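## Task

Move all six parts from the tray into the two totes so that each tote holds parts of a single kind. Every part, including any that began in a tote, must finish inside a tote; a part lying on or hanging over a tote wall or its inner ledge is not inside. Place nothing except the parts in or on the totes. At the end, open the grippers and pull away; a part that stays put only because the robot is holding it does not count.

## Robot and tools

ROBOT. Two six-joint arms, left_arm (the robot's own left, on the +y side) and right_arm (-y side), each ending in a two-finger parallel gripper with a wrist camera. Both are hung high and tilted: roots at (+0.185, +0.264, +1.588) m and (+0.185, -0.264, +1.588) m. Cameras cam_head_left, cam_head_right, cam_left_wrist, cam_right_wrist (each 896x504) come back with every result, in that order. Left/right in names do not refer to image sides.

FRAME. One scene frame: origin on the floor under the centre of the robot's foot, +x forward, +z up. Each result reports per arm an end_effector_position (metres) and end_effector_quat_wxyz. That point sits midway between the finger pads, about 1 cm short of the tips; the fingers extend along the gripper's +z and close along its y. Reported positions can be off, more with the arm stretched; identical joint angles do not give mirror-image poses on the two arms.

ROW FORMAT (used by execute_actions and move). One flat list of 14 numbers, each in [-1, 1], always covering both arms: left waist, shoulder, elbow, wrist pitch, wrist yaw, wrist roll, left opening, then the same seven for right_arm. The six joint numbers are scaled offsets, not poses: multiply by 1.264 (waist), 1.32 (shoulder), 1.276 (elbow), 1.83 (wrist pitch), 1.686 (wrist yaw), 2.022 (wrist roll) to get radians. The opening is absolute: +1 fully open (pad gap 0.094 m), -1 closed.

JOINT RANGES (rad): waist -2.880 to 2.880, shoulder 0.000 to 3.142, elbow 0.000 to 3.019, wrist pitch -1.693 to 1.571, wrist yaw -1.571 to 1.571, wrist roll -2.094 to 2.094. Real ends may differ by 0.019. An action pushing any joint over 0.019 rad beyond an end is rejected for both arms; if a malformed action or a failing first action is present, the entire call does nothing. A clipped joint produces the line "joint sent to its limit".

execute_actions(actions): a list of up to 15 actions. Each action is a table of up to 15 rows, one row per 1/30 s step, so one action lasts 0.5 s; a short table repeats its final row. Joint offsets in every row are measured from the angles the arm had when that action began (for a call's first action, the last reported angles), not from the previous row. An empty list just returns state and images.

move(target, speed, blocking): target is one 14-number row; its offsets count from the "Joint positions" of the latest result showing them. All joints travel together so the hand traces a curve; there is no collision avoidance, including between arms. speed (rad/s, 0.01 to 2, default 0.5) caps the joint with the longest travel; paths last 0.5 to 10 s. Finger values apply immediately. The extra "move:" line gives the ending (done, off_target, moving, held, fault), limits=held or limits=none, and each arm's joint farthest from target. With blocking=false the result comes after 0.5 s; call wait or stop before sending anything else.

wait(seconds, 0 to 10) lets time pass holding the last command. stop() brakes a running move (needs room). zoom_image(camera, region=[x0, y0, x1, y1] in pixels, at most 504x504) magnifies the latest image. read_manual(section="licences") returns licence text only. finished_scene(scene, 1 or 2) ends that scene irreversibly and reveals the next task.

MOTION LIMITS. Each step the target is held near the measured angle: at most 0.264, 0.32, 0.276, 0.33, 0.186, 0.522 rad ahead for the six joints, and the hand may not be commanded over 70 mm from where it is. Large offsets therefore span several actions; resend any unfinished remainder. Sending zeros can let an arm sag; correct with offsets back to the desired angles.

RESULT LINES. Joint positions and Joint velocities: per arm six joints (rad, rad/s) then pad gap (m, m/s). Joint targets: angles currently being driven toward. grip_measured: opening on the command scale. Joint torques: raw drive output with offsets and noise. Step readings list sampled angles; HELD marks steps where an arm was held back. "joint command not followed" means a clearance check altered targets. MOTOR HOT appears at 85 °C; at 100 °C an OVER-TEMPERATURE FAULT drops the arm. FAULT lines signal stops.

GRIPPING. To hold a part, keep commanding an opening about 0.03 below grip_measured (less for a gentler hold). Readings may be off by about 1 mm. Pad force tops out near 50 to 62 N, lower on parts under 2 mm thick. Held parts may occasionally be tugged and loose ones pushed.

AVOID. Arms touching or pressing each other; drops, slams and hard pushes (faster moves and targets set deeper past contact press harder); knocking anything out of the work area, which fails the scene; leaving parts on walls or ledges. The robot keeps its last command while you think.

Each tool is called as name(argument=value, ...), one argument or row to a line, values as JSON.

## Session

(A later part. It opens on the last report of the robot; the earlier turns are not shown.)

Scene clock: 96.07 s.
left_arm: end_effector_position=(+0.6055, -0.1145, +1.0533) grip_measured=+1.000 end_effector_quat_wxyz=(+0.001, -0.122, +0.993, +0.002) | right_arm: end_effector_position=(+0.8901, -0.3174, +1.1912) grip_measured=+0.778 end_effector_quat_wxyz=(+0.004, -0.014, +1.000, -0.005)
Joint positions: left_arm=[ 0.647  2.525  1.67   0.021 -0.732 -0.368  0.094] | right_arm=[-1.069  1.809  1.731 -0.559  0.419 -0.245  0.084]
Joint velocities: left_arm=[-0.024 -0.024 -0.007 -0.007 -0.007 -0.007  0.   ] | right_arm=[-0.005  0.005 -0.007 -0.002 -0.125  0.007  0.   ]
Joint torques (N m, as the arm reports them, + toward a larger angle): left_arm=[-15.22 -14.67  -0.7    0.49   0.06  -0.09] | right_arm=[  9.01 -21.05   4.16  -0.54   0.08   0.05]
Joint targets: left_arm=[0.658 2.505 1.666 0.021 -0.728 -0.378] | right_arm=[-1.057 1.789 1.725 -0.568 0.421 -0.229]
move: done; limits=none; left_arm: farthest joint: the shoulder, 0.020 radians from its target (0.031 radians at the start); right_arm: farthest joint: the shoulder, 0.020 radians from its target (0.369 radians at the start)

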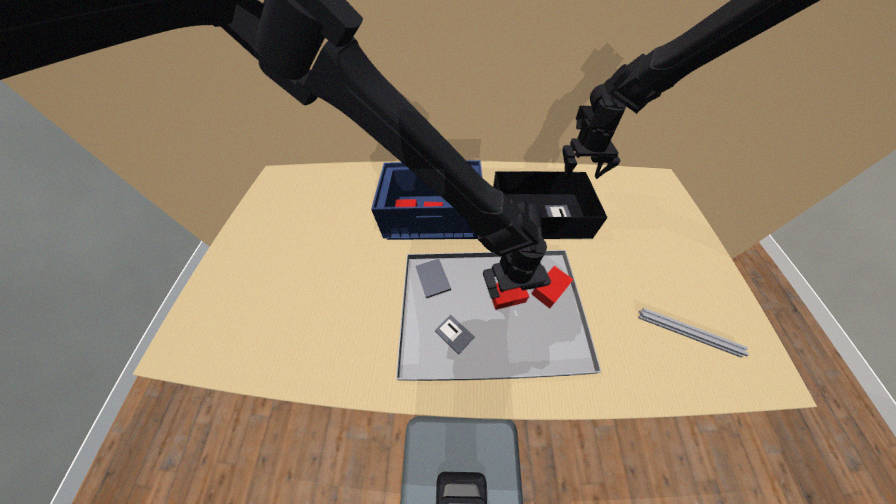

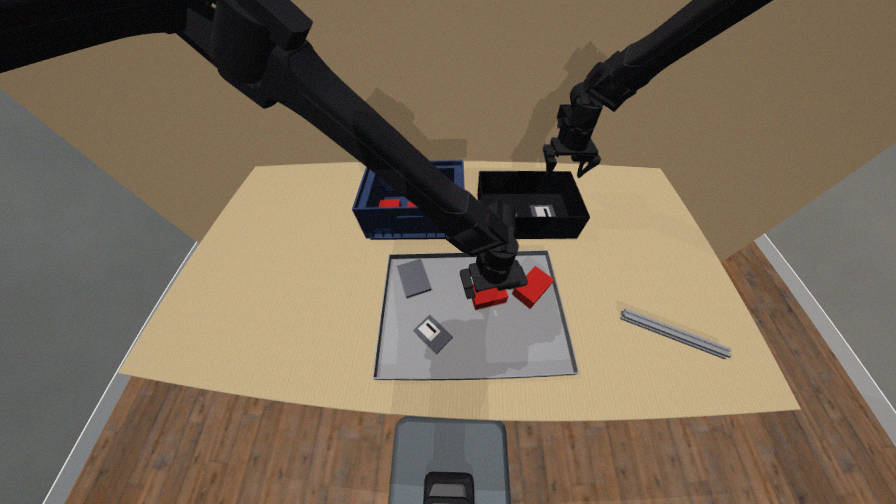

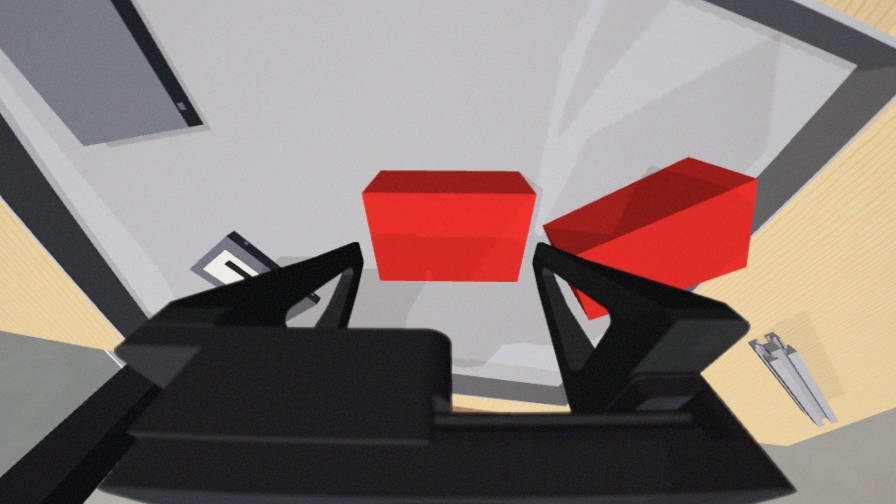

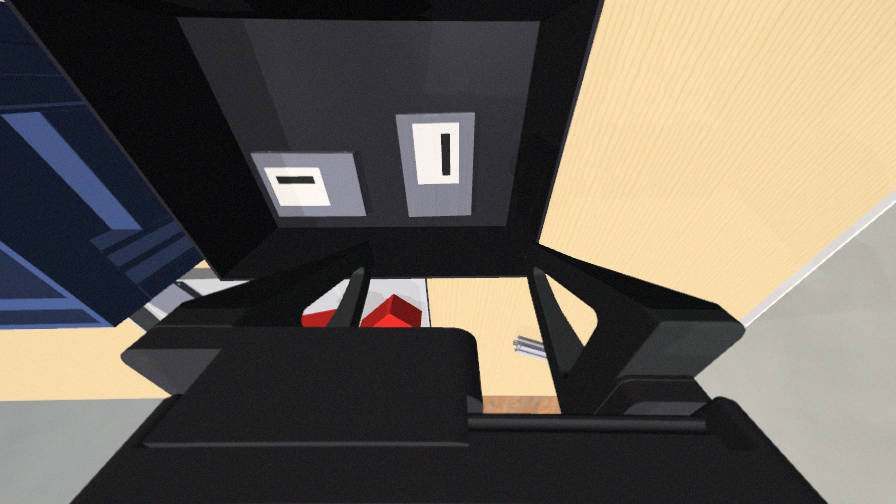

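execute_actions(
  actions=[
    [[0.0090,-0.0045,0.0047,0,0.0024,0.004,1.0,0.0095,-0.015,-0.005,-0.005,0.001,0.008,0.78],[0.0097,-0.0035,0.0063,0,0.0028,0.0044,1.0,0.0095,-0.015,-0.005,-0.005,0.001,0.008,0.78],[0.0104,-0.0023,0.0080,0,0.0032,0.0048,1.0,0.0095,-0.015,-0.005,-0.005,0.001,0.008,0.78],[0.0111,-0.0010,0.0098,0,0.0036,0.0052,1.0,0.0095,-0.015,-0.005,-0.005,0.001,0.008,0.78],[0.0118,0.0003,0.0116,0,0.0040,0.0056,1.0,0.0095,-0.015,-0.005,-0.005,0.001,0.008,0.78],[0.0125,0.0016,0.0134,0,0.0044,0.0060,1.0,0.0095,-0.015,-0.005,-0.005,0.001,0.008,0.78],[0.0131,0.0029,0.0152,0,0.0048,0.0064,1.0,0.0095,-0.015,-0.005,-0.005,0.001,0.008,0.78],[0.0137,0.0042,0.0170,0,0.0052,0.0068,1.0,0.0095,-0.015,-0.005,-0.005,0.001,0.008,0.78],[0.0143,0.0055,0.0188,0,0.0056,0.0072,1.0,0.0095,-0.015,-0.005,-0.005,0.001,0.008,0.78],[0.0149,0.0068,0.0206,0,0.0060,0.0076,1.0,0.0095,-0.015,-0.005,-0.005,0.001,0.008,0.78],[0.0154,0.0081,0.0224,0,0.0064,0.0080,1.0,0.0095,-0.015,-0.005,-0.005,0.001,0.008,0.78],[0.0158,0.0094,0.0242,0,0.0068,0.0085,1.0,0.0095,-0.015,-0.005,-0.005,0.001,0.008,0.78],[0.0162,0.0111,0.0263,0,0.0071,0.009,1.0,0.0095,-0.015,-0.005,-0.005,0.001,0.008,0.78]],
  ],
)

wait(
  seconds=0.4,
)

Scene clock: 99.33 s.
left_arm: end_effector_position=(+0.6199, -0.1138, +1.0492) grip_measured=+1.000 end_effector_quat_wxyz=(+0.008, -0.129, +0.992, -0.001) | right_arm: end_effector_position=(+0.8901, -0.3174, +1.1912) grip_measured=+0.778 end_effector_quat_wxyz=(+0.004, -0.013, +1.000, -0.005)
Joint positions: left_arm=[ 0.654  2.528  1.699  0.021 -0.724 -0.362  0.094] | right_arm=[-1.069  1.809  1.731 -0.559  0.419 -0.244  0.084]
Joint velocities: left_arm=[ 0.015  0.015  0.032 -0.007  0.007  0.081  0.   ] | right_arm=[-0.005 -0.015  0.012  0.002 -0.022 -0.037 -0.001]
Joint torques (N m, as the arm reports them, + toward a larger angle): left_arm=[-15.38 -11.89   0.22   0.48   0.05   0.14] | right_arm=[  9.11 -20.9    4.15  -0.52   0.06   0.06]
Joint targets: left_arm=[0.667 2.539 1.703 0.021 -0.720 -0.349] | right_arm=[-1.057 1.789 1.724 -0.568 0.421 -0.229]
Step readings (joint positions):
0: left_arm=[0.647 2.525 1.670 0.021 -0.732 -0.368] | right_arm=[-1.069 1.809 1.731 -0.559 0.419 -0.245]
1: left_arm=[0.647 2.525 1.670 0.021 -0.732 -0.368] | right_arm=[-1.069 1.809 1.731 -0.559 0.419 -0.244]
2: left_arm=[0.647 2.525 1.670 0.021 -0.731 -0.368] | right_arm=[-1.069 1.809 1.731 -0.559 0.419 -0.244]
4: left_arm=[0.647 2.525 1.671 0.021 -0.730 -0.368] | right_arm=[-1.069 1.809 1.731 -0.559 0.419 -0.244]
8: left_arm=[0.648 2.525 1.680 0.021 -0.728 -0.366] | right_arm=[-1.069 1.809 1.731 -0.559 0.419 -0.244]
15: Joint positions above

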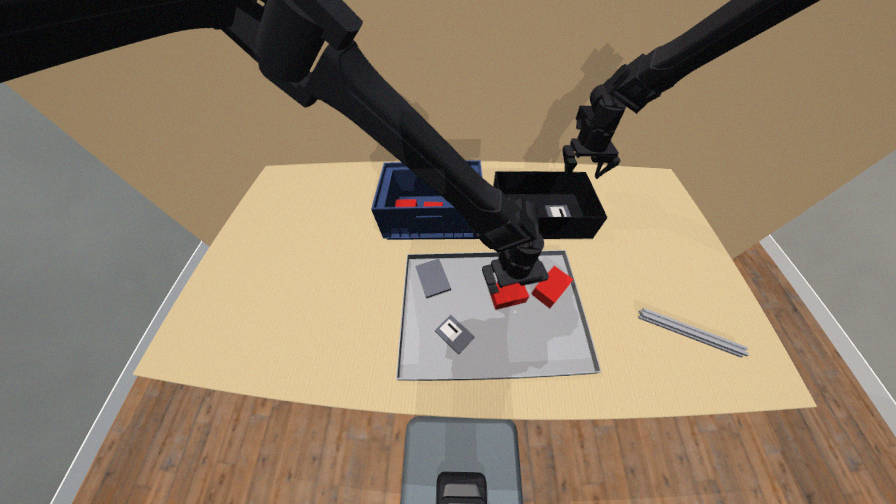

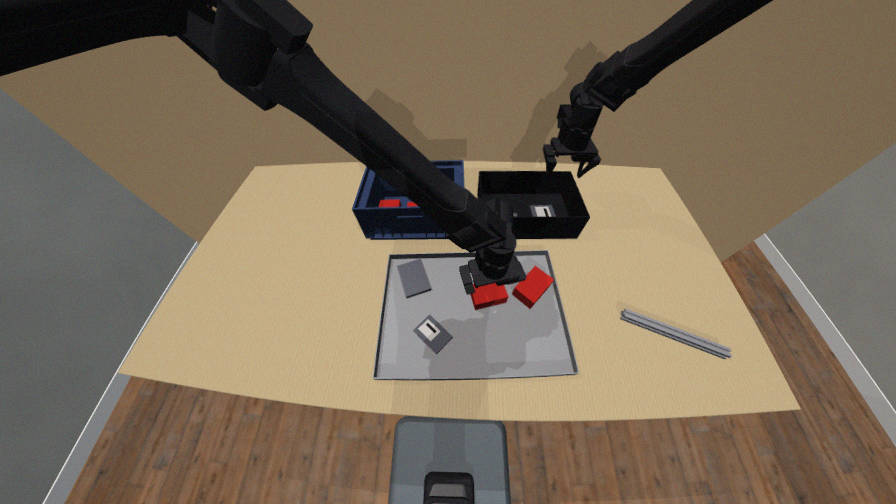

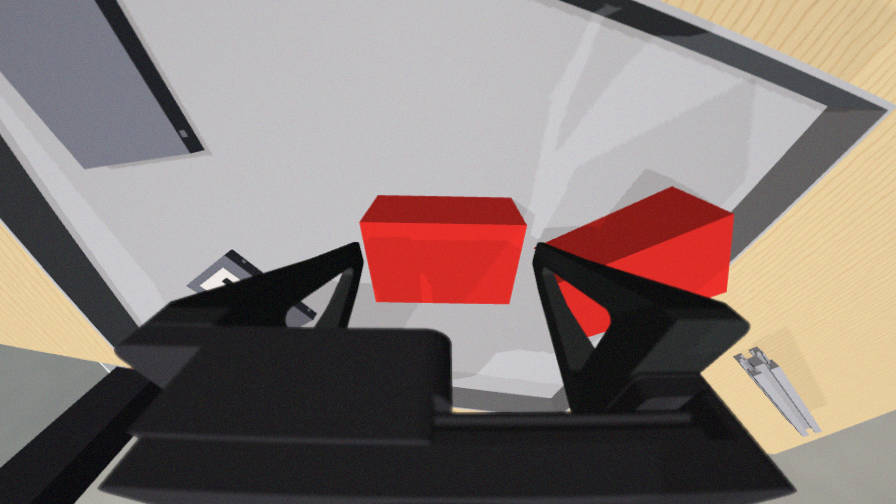

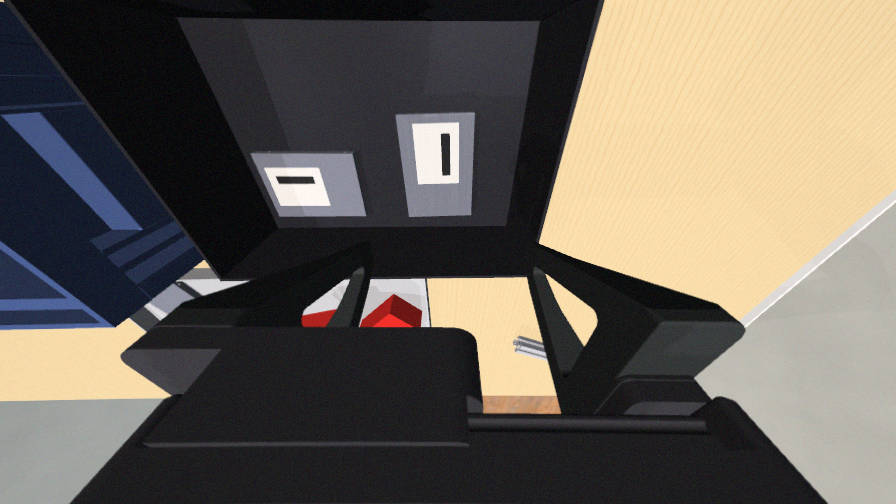

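Scene clock: 99.73 s.
left_arm: end_effector_position=(+0.6155, -0.1136, +1.0462) grip_measured=+1.000 end_effector_quat_wxyz=(+0.006, -0.127, +0.992, +0.000) | right_arm: end_effector_position=(+0.8901, -0.3174, +1.1912) grip_measured=+0.778 end_effector_quat_wxyz=(+0.004, -0.013, +1.000, -0.005)
Joint positions: left_arm=[ 0.656  2.534  1.7    0.021 -0.724 -0.36   0.094] | right_arm=[-1.069  1.809  1.731 -0.559  0.419 -0.244  0.084]
Joint velocities: left_arm=[-0.005 -0.005 -0.012 -0.017  0.007 -0.022  0.   ] | right_arm=[-0.005 -0.015 -0.012  0.007 -0.081 -0.066 -0.001]
Joint torques (N m, as the arm reports them, + toward a larger angle): left_arm=[-15.35 -12.78   0.33   0.49   0.06   0.1 ] | right_arm=[  9.06 -20.97   4.18  -0.53   0.06   0.06]
Joint targets: left_arm=[0.667 2.539 1.704 0.021 -0.720 -0.349] | right_arm=[-1.057 1.789 1.724 -0.568 0.421 -0.229]
wait: 0.40 s; no rest

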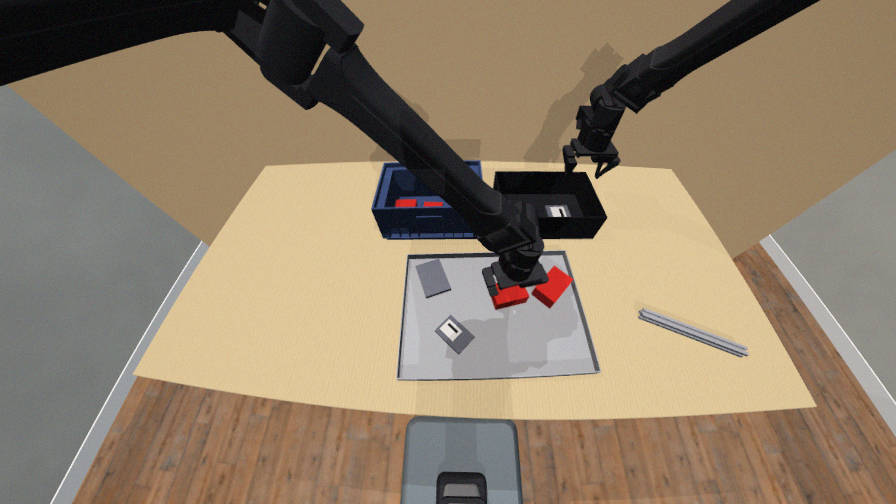

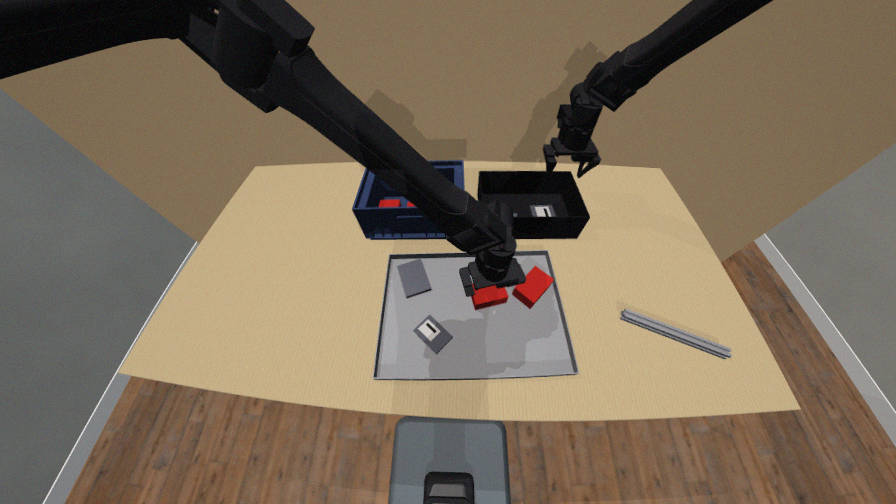

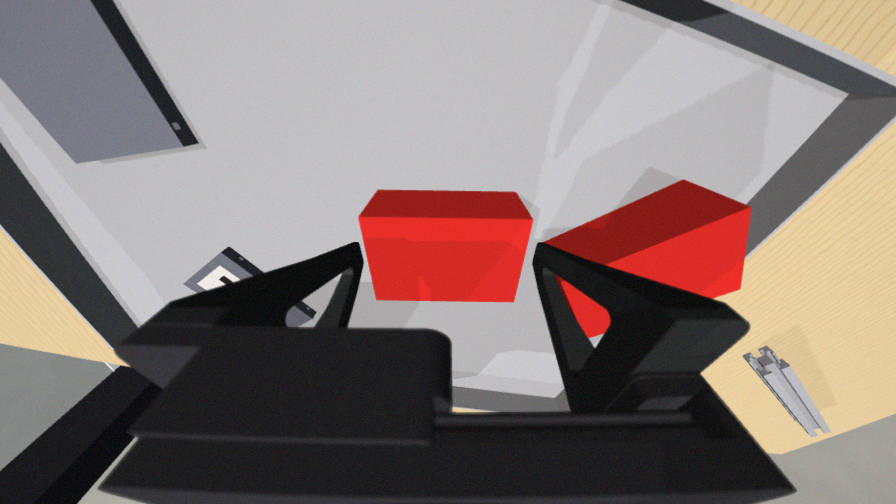

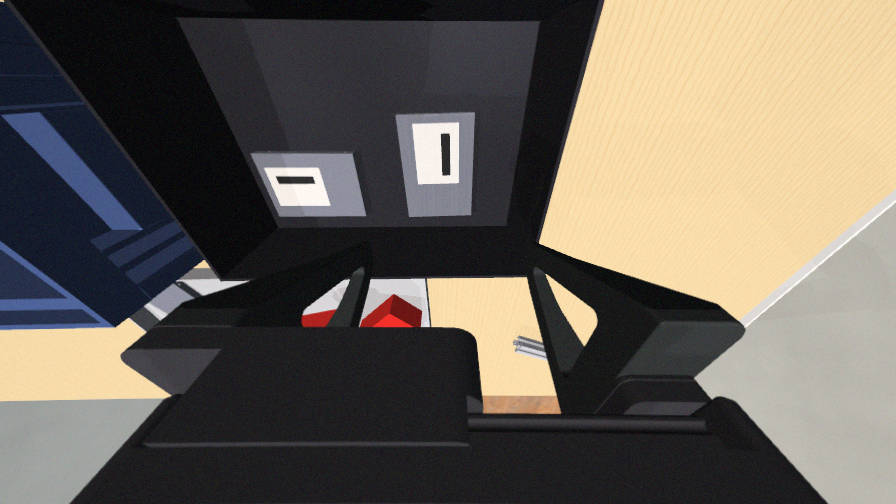

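execute_actions(
  actions=[
    [[0.0095,0.006,0.003,0,0.0024,0.0055,1.0,0.0095,-0.015,-0.005,-0.005,0.001,0.008,0.78],[0.0102,0.008,0.003,0,0.0027,0.0057,1.0,0.0095,-0.015,-0.005,-0.005,0.001,0.008,0.78],[0.0109,0.010,0.003,0,0.0030,0.0060,1.0,0.0095,-0.015,-0.005,-0.005,0.001,0.008,0.78],[0.0116,0.012,0.003,0,0.0033,0.0062,1.0,0.0095,-0.015,-0.005,-0.005,0.001,0.008,0.78],[0.0123,0.014,0.003,0,0.0036,0.0065,1.0,0.0095,-0.015,-0.005,-0.005,0.001,0.008,0.78],[0.0130,0.016,0.003,0,0.0039,0.0067,1.0,0.0095,-0.015,-0.005,-0.005,0.001,0.008,0.78],[0.0137,0.018,0.003,0,0.0042,0.0070,1.0,0.0095,-0.015,-0.005,-0.005,0.001,0.008,0.78],[0.0144,0.020,0.004,0,0.0045,0.0072,1.0,0.0095,-0.015,-0.005,-0.005,0.001,0.008,0.78],[0.0150,0.022,0.005,0,0.0048,0.0075,1.0,0.0095,-0.015,-0.005,-0.005,0.001,0.008,0.78],[0.0150,0.022,0.0063,0,0.0051,0.0078,1.0,0.0095,-0.015,-0.005,-0.005,0.001,0.008,0.78],[0.0150,0.022,0.0076,0,0.0053,0.008,1.0,0.0095,-0.015,-0.005,-0.005,0.001,0.008,0.78],[0.0150,0.022,0.0090,0,0.0053,0.008,1.0,0.0095,-0.015,-0.005,-0.005,0.001,0.008,0.78],[0.0150,0.022,0.0104,0,0.0053,0.008,1.0,0.0095,-0.015,-0.005,-0.005,0.001,0.008,0.78],[0.0150,0.022,0.0118,0,0.0053,0.008,1.0,0.0095,-0.015,-0.005,-0.005,0.001,0.008,0.78]],
  ],
)

wait(
  seconds=0.4,
)

Scene clock: 101.47 s.
left_arm: end_effector_position=(+0.5967, -0.1147, +1.0351) grip_measured=+1.000 end_effector_quat_wxyz=(-0.005, -0.118, +0.993, +0.003) | right_arm: end_effector_position=(+0.8901, -0.3174, +1.1912) grip_measured=+0.778 end_effector_quat_wxyz=(+0.004, -0.013, +1.000, -0.005)
Joint positions: left_arm=[ 0.663  2.564  1.705  0.021 -0.719 -0.355  0.094] | right_arm=[-1.069  1.809  1.731 -0.559  0.419 -0.243  0.084]
Joint velocities: left_arm=[ 0.005  0.034  0.012  0.007 -0.066 -0.007  0.   ] | right_arm=[-0.005 -0.015 -0.007  0.012  0.037  0.037  0.001]
Joint torques (N m, as the arm reports them, + toward a larger angle): left_arm=[-15.3  -12.96   0.67   0.4    0.06   0.09] | right_arm=[  9.05 -20.91   4.16  -0.55   0.07   0.06]
Joint targets: left_arm=[0.675 2.564 1.715 0.021 -0.715 -0.344] | right_arm=[-1.057 1.789 1.724 -0.568 0.421 -0.228]
Step readings (joint positions):
0: left_arm=[0.656 2.534 1.700 0.021 -0.724 -0.360] | right_arm=[-1.069 1.809 1.731 -0.559 0.419 -0.244]
1: left_arm=[0.656 2.535 1.700 0.021 -0.724 -0.360] | right_arm=[-1.069 1.809 1.731 -0.559 0.419 -0.244]
2: left_arm=[0.656 2.535 1.700 0.021 -0.724 -0.360] | right_arm=[-1.069 1.809 1.731 -0.559 0.419 -0.244]
4: left_arm=[0.656 2.536 1.700 0.021 -0.723 -0.359] | right_arm=[-1.069 1.809 1.731 -0.559 0.419 -0.244]
8: left_arm=[0.658 2.543 1.700 0.021 -0.721 -0.358] | right_arm=[-1.069 1.809 1.731 -0.559 0.419 -0.243]
15: Joint positions above

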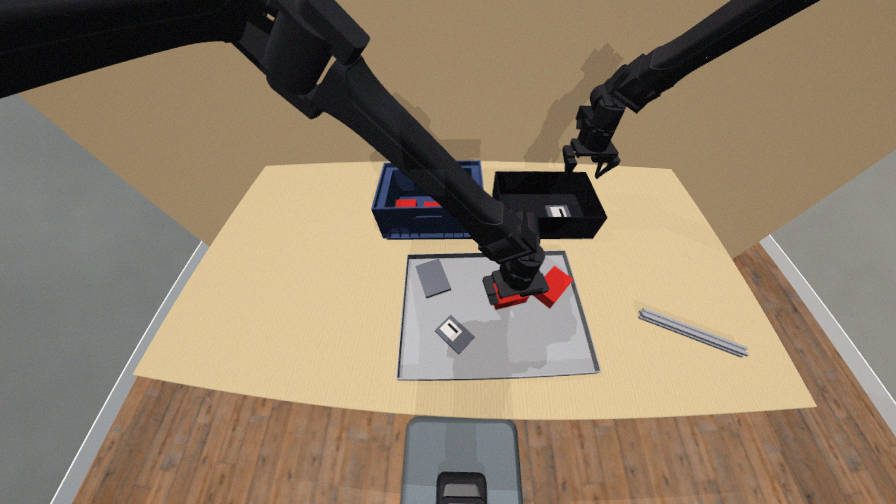

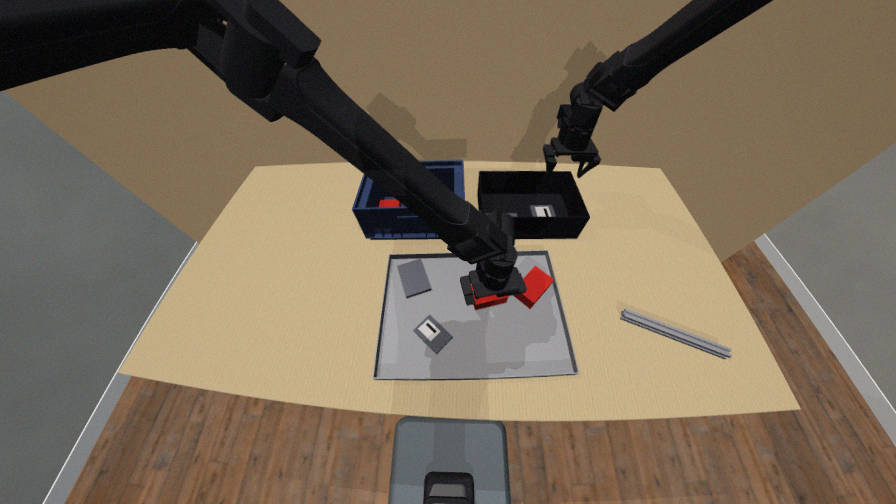

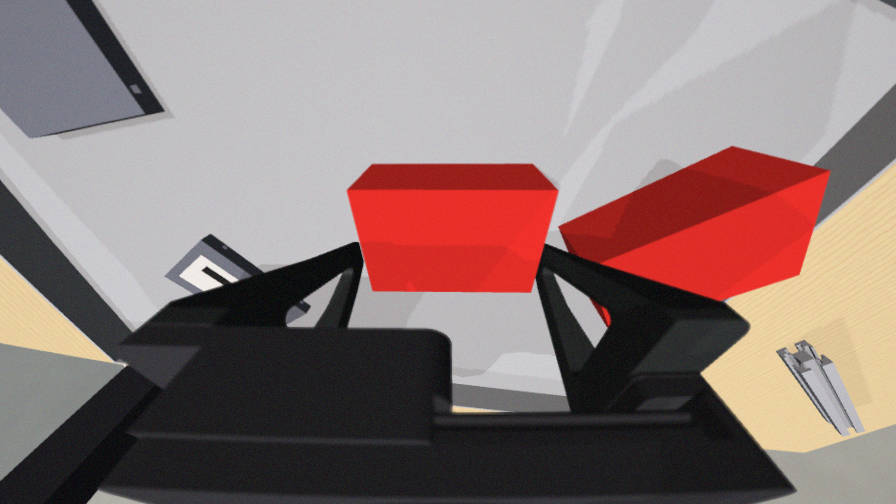

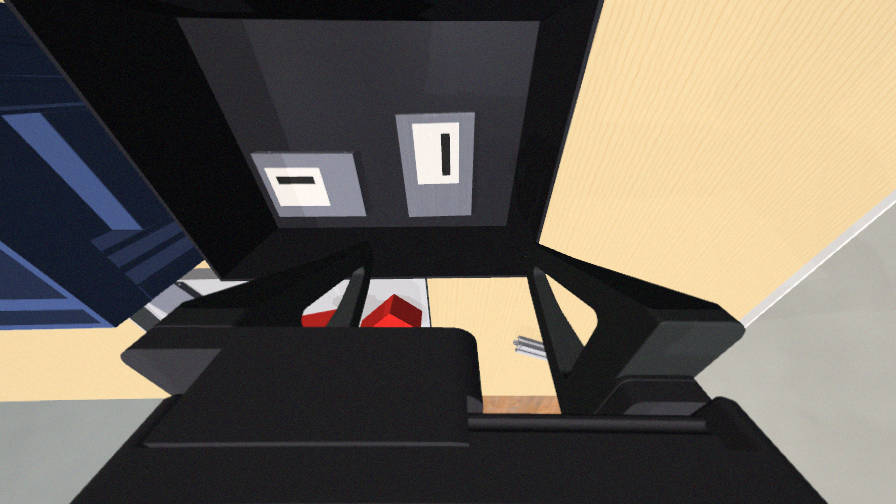

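Scene clock: 101.87 s.
left_arm: end_effector_position=(+0.5989, -0.1150, +1.0342) grip_measured=+1.000 end_effector_quat_wxyz=(-0.004, -0.120, +0.993, +0.003) | right_arm: end_effector_position=(+0.8901, -0.3174, +1.1912) grip_measured=+0.778 end_effector_quat_wxyz=(+0.004, -0.013, +1.000, -0.005)
Joint positions: left_arm=[ 0.664  2.566  1.711  0.021 -0.719 -0.354  0.094] | right_arm=[-1.069  1.809  1.731 -0.559  0.419 -0.243  0.084]
Joint velocities: left_arm=[-0.005 -0.005  0.002 -0.032 -0.081  0.022  0.   ] | right_arm=[-0.015 -0.005  0.002 -0.007 -0.081 -0.051 -0.   ]
Joint torques (N m, as the arm reports them, + toward a larger angle): left_arm=[-15.13 -12.83   0.01   0.43   0.07   0.14] | right_arm=[  9.08 -20.88   4.16  -0.56   0.06   0.07]
Joint targets: left_arm=[0.675 2.564 1.715 0.021 -0.715 -0.344] | right_arm=[-1.057 1.789 1.724 -0.568 0.421 -0.228]
wait: 0.40 s; no rest

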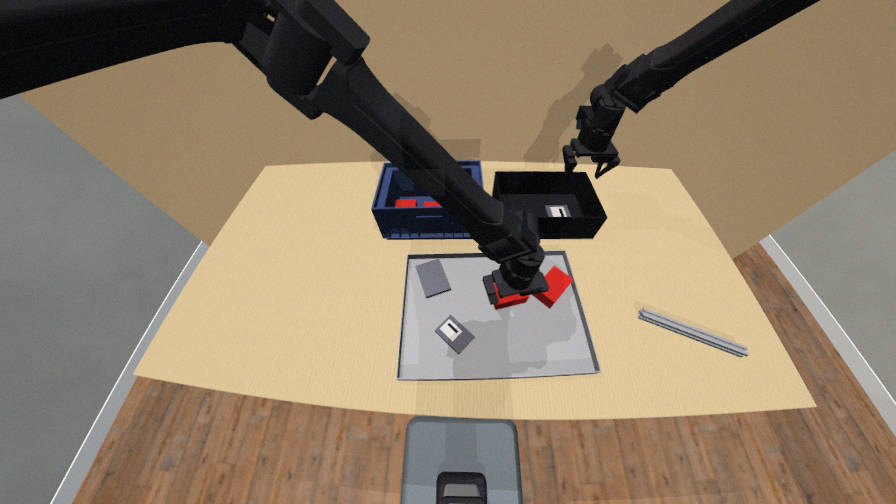

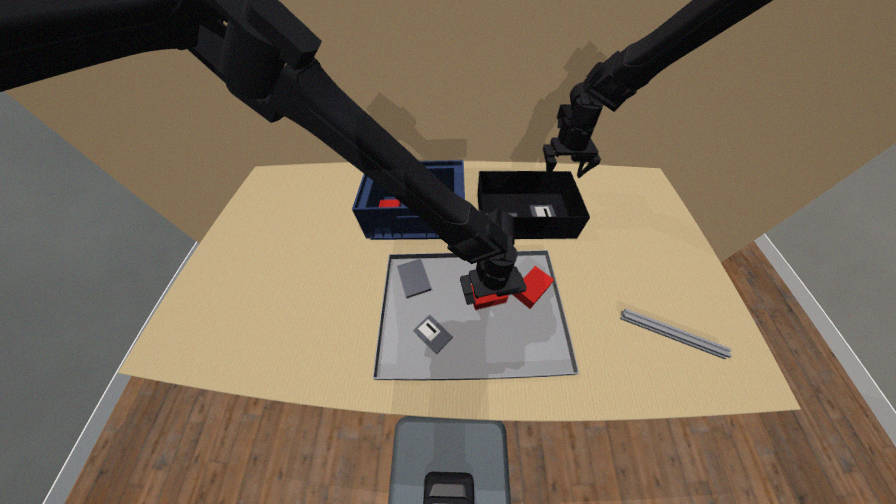

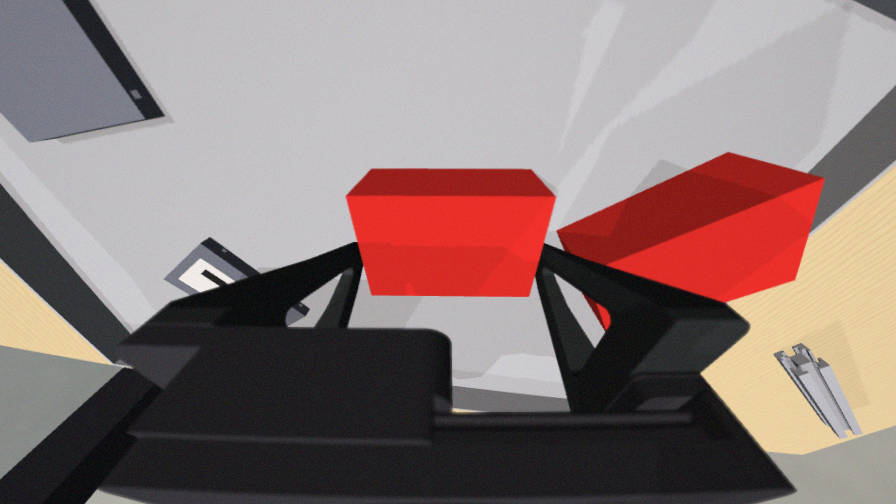

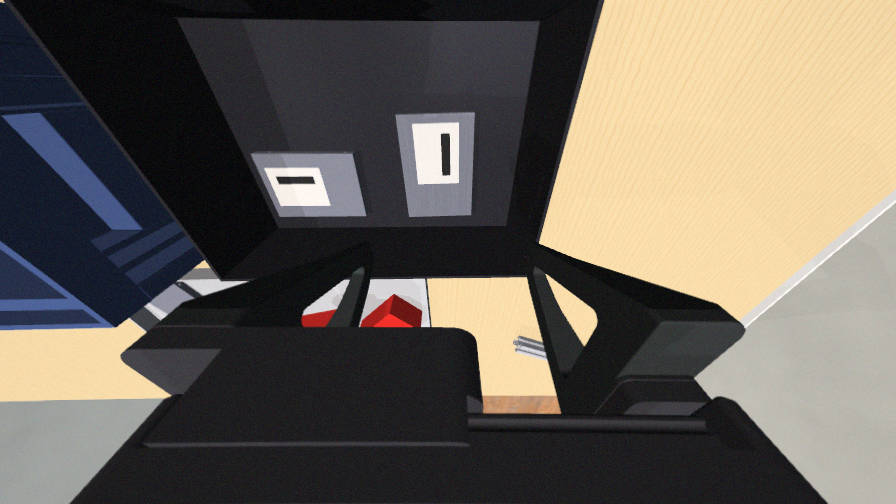

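execute_actions(
  actions=[
    [[0.0093,0.001,0.005,0,0.003,0.0055,0.95,0.0095,-0.015,-0.005,-0.005,0.001,0.008,0.78],[0.0100,0.0025,0.0072,0,0.0035,0.006,0.93,0.0095,-0.015,-0.005,-0.005,0.001,0.008,0.78],[0.0107,0.004,0.0094,0,0.004,0.0064,0.91,0.0095,-0.015,-0.005,-0.005,0.001,0.008,0.78],[0.0114,0.0055,0.0116,0,0.0045,0.0068,0.90,0.0095,-0.015,-0.005,-0.005,0.001,0.008,0.78],[0.0121,0.007,0.0138,0,0.005,0.0072,0.90,0.0095,-0.015,-0.005,-0.005,0.001,0.008,0.78],[0.0128,0.0085,0.016,0,0.0055,0.0076,0.90,0.0095,-0.015,-0.005,-0.005,0.001,0.008,0.78],[0.0135,0.010,0.0182,0,0.006,0.008,0.90,0.0095,-0.015,-0.005,-0.005,0.001,0.008,0.78],[0.0142,0.0115,0.0204,0,0.0066,0.0084,0.90,0.0095,-0.015,-0.005,-0.005,0.001,0.008,0.78],[0.0150,0.013,0.0226,0,0.0072,0.0088,0.90,0.0095,-0.015,-0.005,-0.005,0.001,0.008,0.78],[0.0158,0.014,0.0248,0,0.0079,0.0094,0.90,0.0095,-0.015,-0.005,-0.005,0.001,0.008,0.78],[0.0166,0.015,0.028,0,0.0086,0.01,0.90,0.0095,-0.015,-0.005,-0.005,0.001,0.008,0.78]],
  ],
)

wait(
  seconds=0.3,
)

Scene clock: 103.30 s.
left_arm: end_effector_position=(+0.6074, -0.1152, +1.0267) grip_measured=+0.902 end_effector_quat_wxyz=(+0.001, -0.124, +0.992, -0.001) | right_arm: end_effector_position=(+0.8901, -0.3174, +1.1912) grip_measured=+0.778 end_effector_quat_wxyz=(+0.004, -0.012, +1.000, -0.005)
Joint positions: left_arm=[ 0.673  2.578  1.742  0.021 -0.709 -0.346  0.089] | right_arm=[-1.069  1.809  1.731 -0.559  0.419 -0.243  0.084]
Joint velocities: left_arm=[ 0.024  0.005  0.012 -0.002  0.037 -0.007 -0.   ] | right_arm=[-0.015  0.005 -0.012  0.012 -0.022  0.007  0.   ]
Joint torques (N m, as the arm reports them, + toward a larger angle): left_arm=[-15.27 -11.66   0.42   0.46   0.09   0.1 ] | right_arm=[  9.15 -20.96   4.17  -0.55   0.07   0.06]
Joint targets: left_arm=[0.685 2.585 1.747 0.021 -0.704 -0.334] | right_arm=[-1.057 1.789 1.724 -0.568 0.421 -0.227]
Step readings (joint positions):
0: left_arm=[0.664 2.566 1.711 0.021 -0.719 -0.354] | right_arm=[-1.069 1.809 1.731 -0.559 0.419 -0.243]
1: left_arm=[0.664 2.566 1.711 0.021 -0.719 -0.354] | right_arm=[-1.069 1.809 1.731 -0.559 0.419 -0.243]
2: left_arm=[0.664 2.566 1.712 0.021 -0.718 -0.354] | right_arm=[-1.069 1.809 1.731 -0.559 0.419 -0.243]
4: left_arm=[0.664 2.567 1.714 0.021 -0.716 -0.353] | right_arm=[-1.069 1.809 1.731 -0.559 0.419 -0.243]
8: left_arm=[0.665 2.571 1.727 0.021 -0.713 -0.350] | right_arm=[-1.069 1.809 1.731 -0.559 0.419 -0.243]
15: Joint positions above

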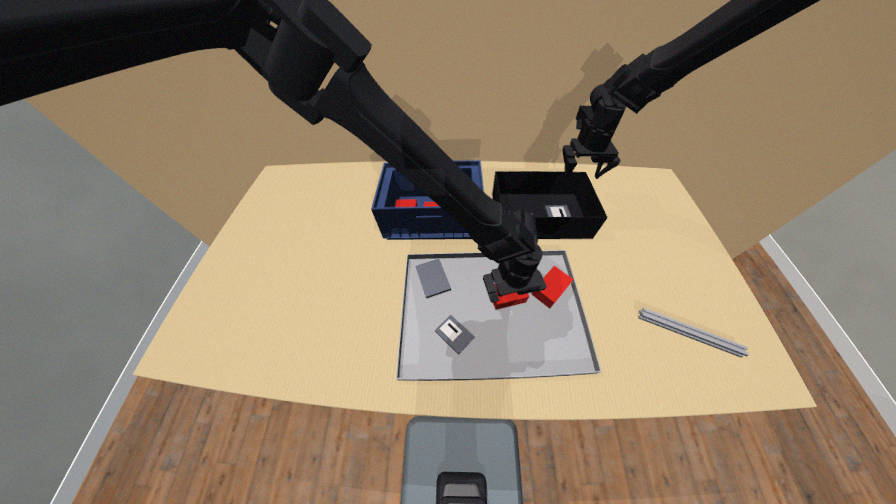

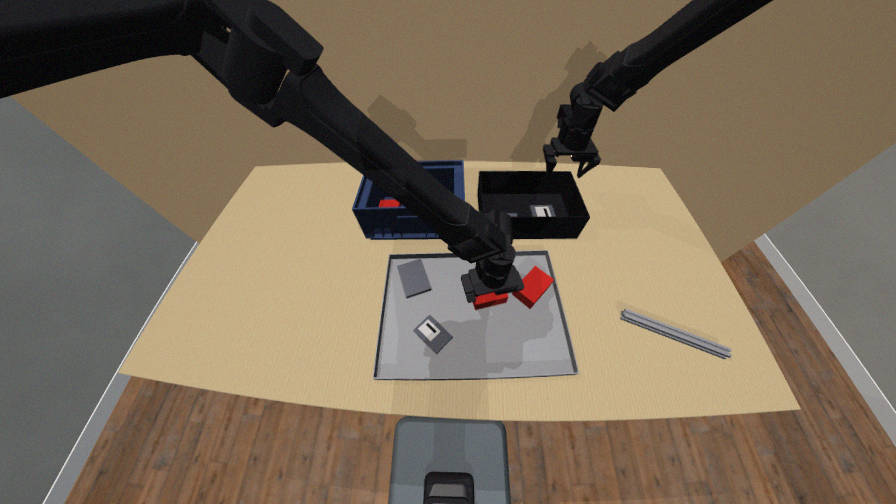

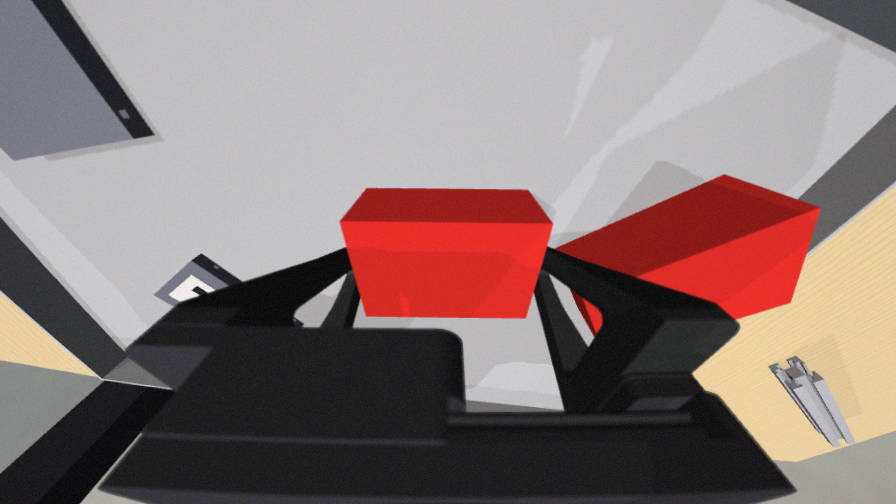

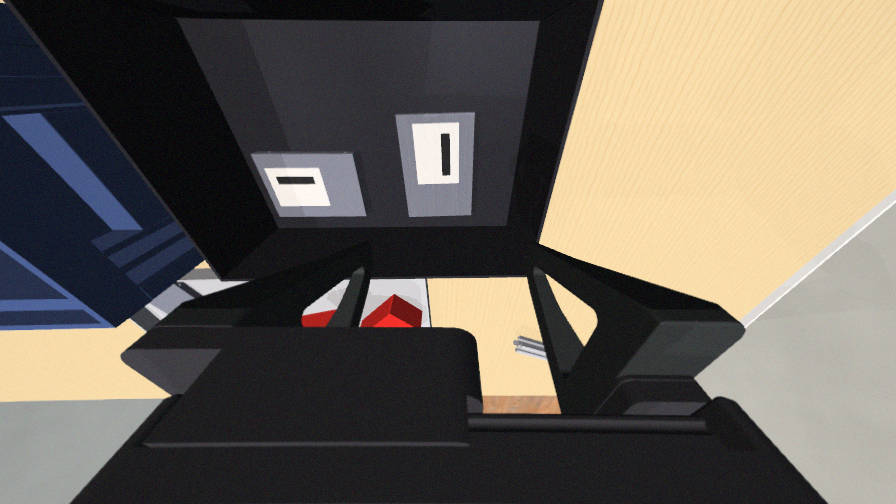

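Scene clock: 103.60 s.
left_arm: end_effector_position=(+0.6065, -0.1141, +1.0255) grip_measured=+0.902 end_effector_quat_wxyz=(+0.000, -0.123, +0.992, +0.000) | right_arm: end_effector_position=(+0.8901, -0.3174, +1.1912) grip_measured=+0.778 end_effector_quat_wxyz=(+0.004, -0.012, +1.000, -0.005)
Joint positions: left_arm=[ 0.675  2.579  1.742  0.021 -0.709 -0.345  0.089] | right_arm=[-1.069  1.809  1.731 -0.559  0.419 -0.243  0.084]
Joint velocities: left_arm=[-0.015  0.015 -0.022  0.012 -0.007  0.007 -0.   ] | right_arm=[ 0.015 -0.005 -0.027 -0.027 -0.066 -0.022  0.   ]
Joint torques (N m, as the arm reports them, + toward a larger angle): left_arm=[-15.53 -12.03   0.33   0.48   0.07   0.17] | right_arm=[  9.15 -21.     4.17  -0.53   0.06   0.07]
Joint targets: left_arm=[0.685 2.585 1.747 0.021 -0.705 -0.334] | right_arm=[-1.057 1.789 1.724 -0.568 0.421 -0.227]
wait: 0.30 s; at rest by 0.20 s

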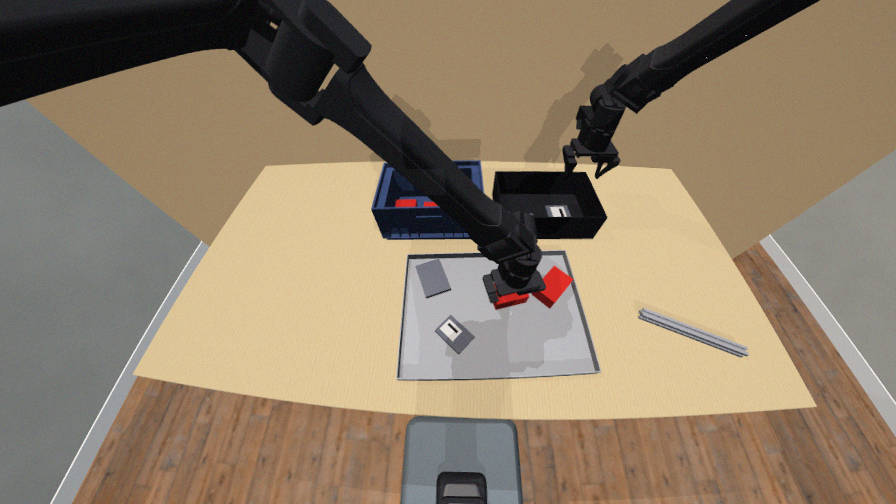

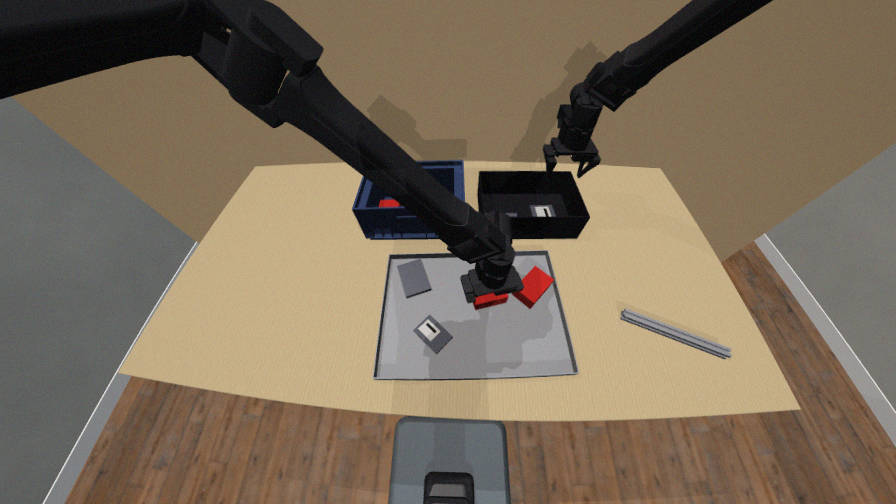

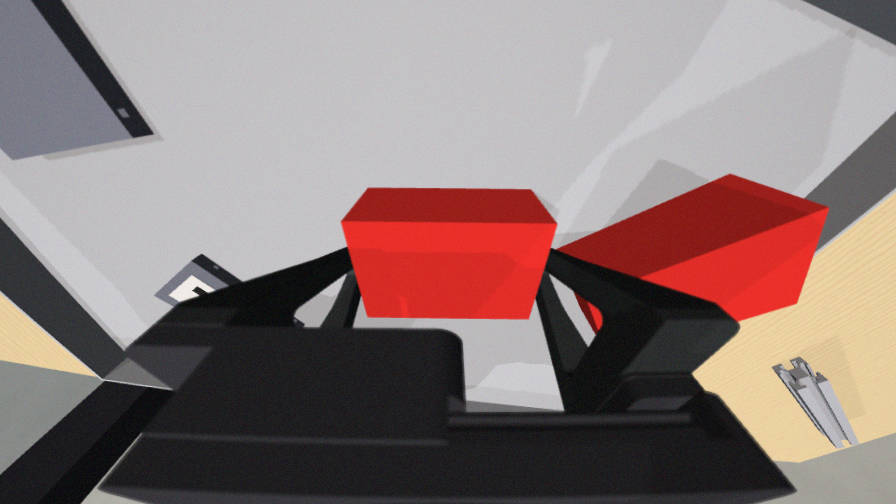

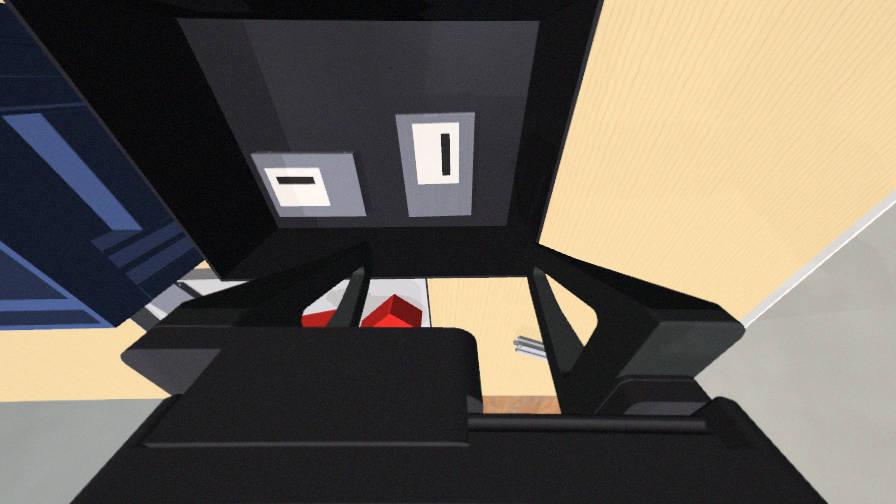

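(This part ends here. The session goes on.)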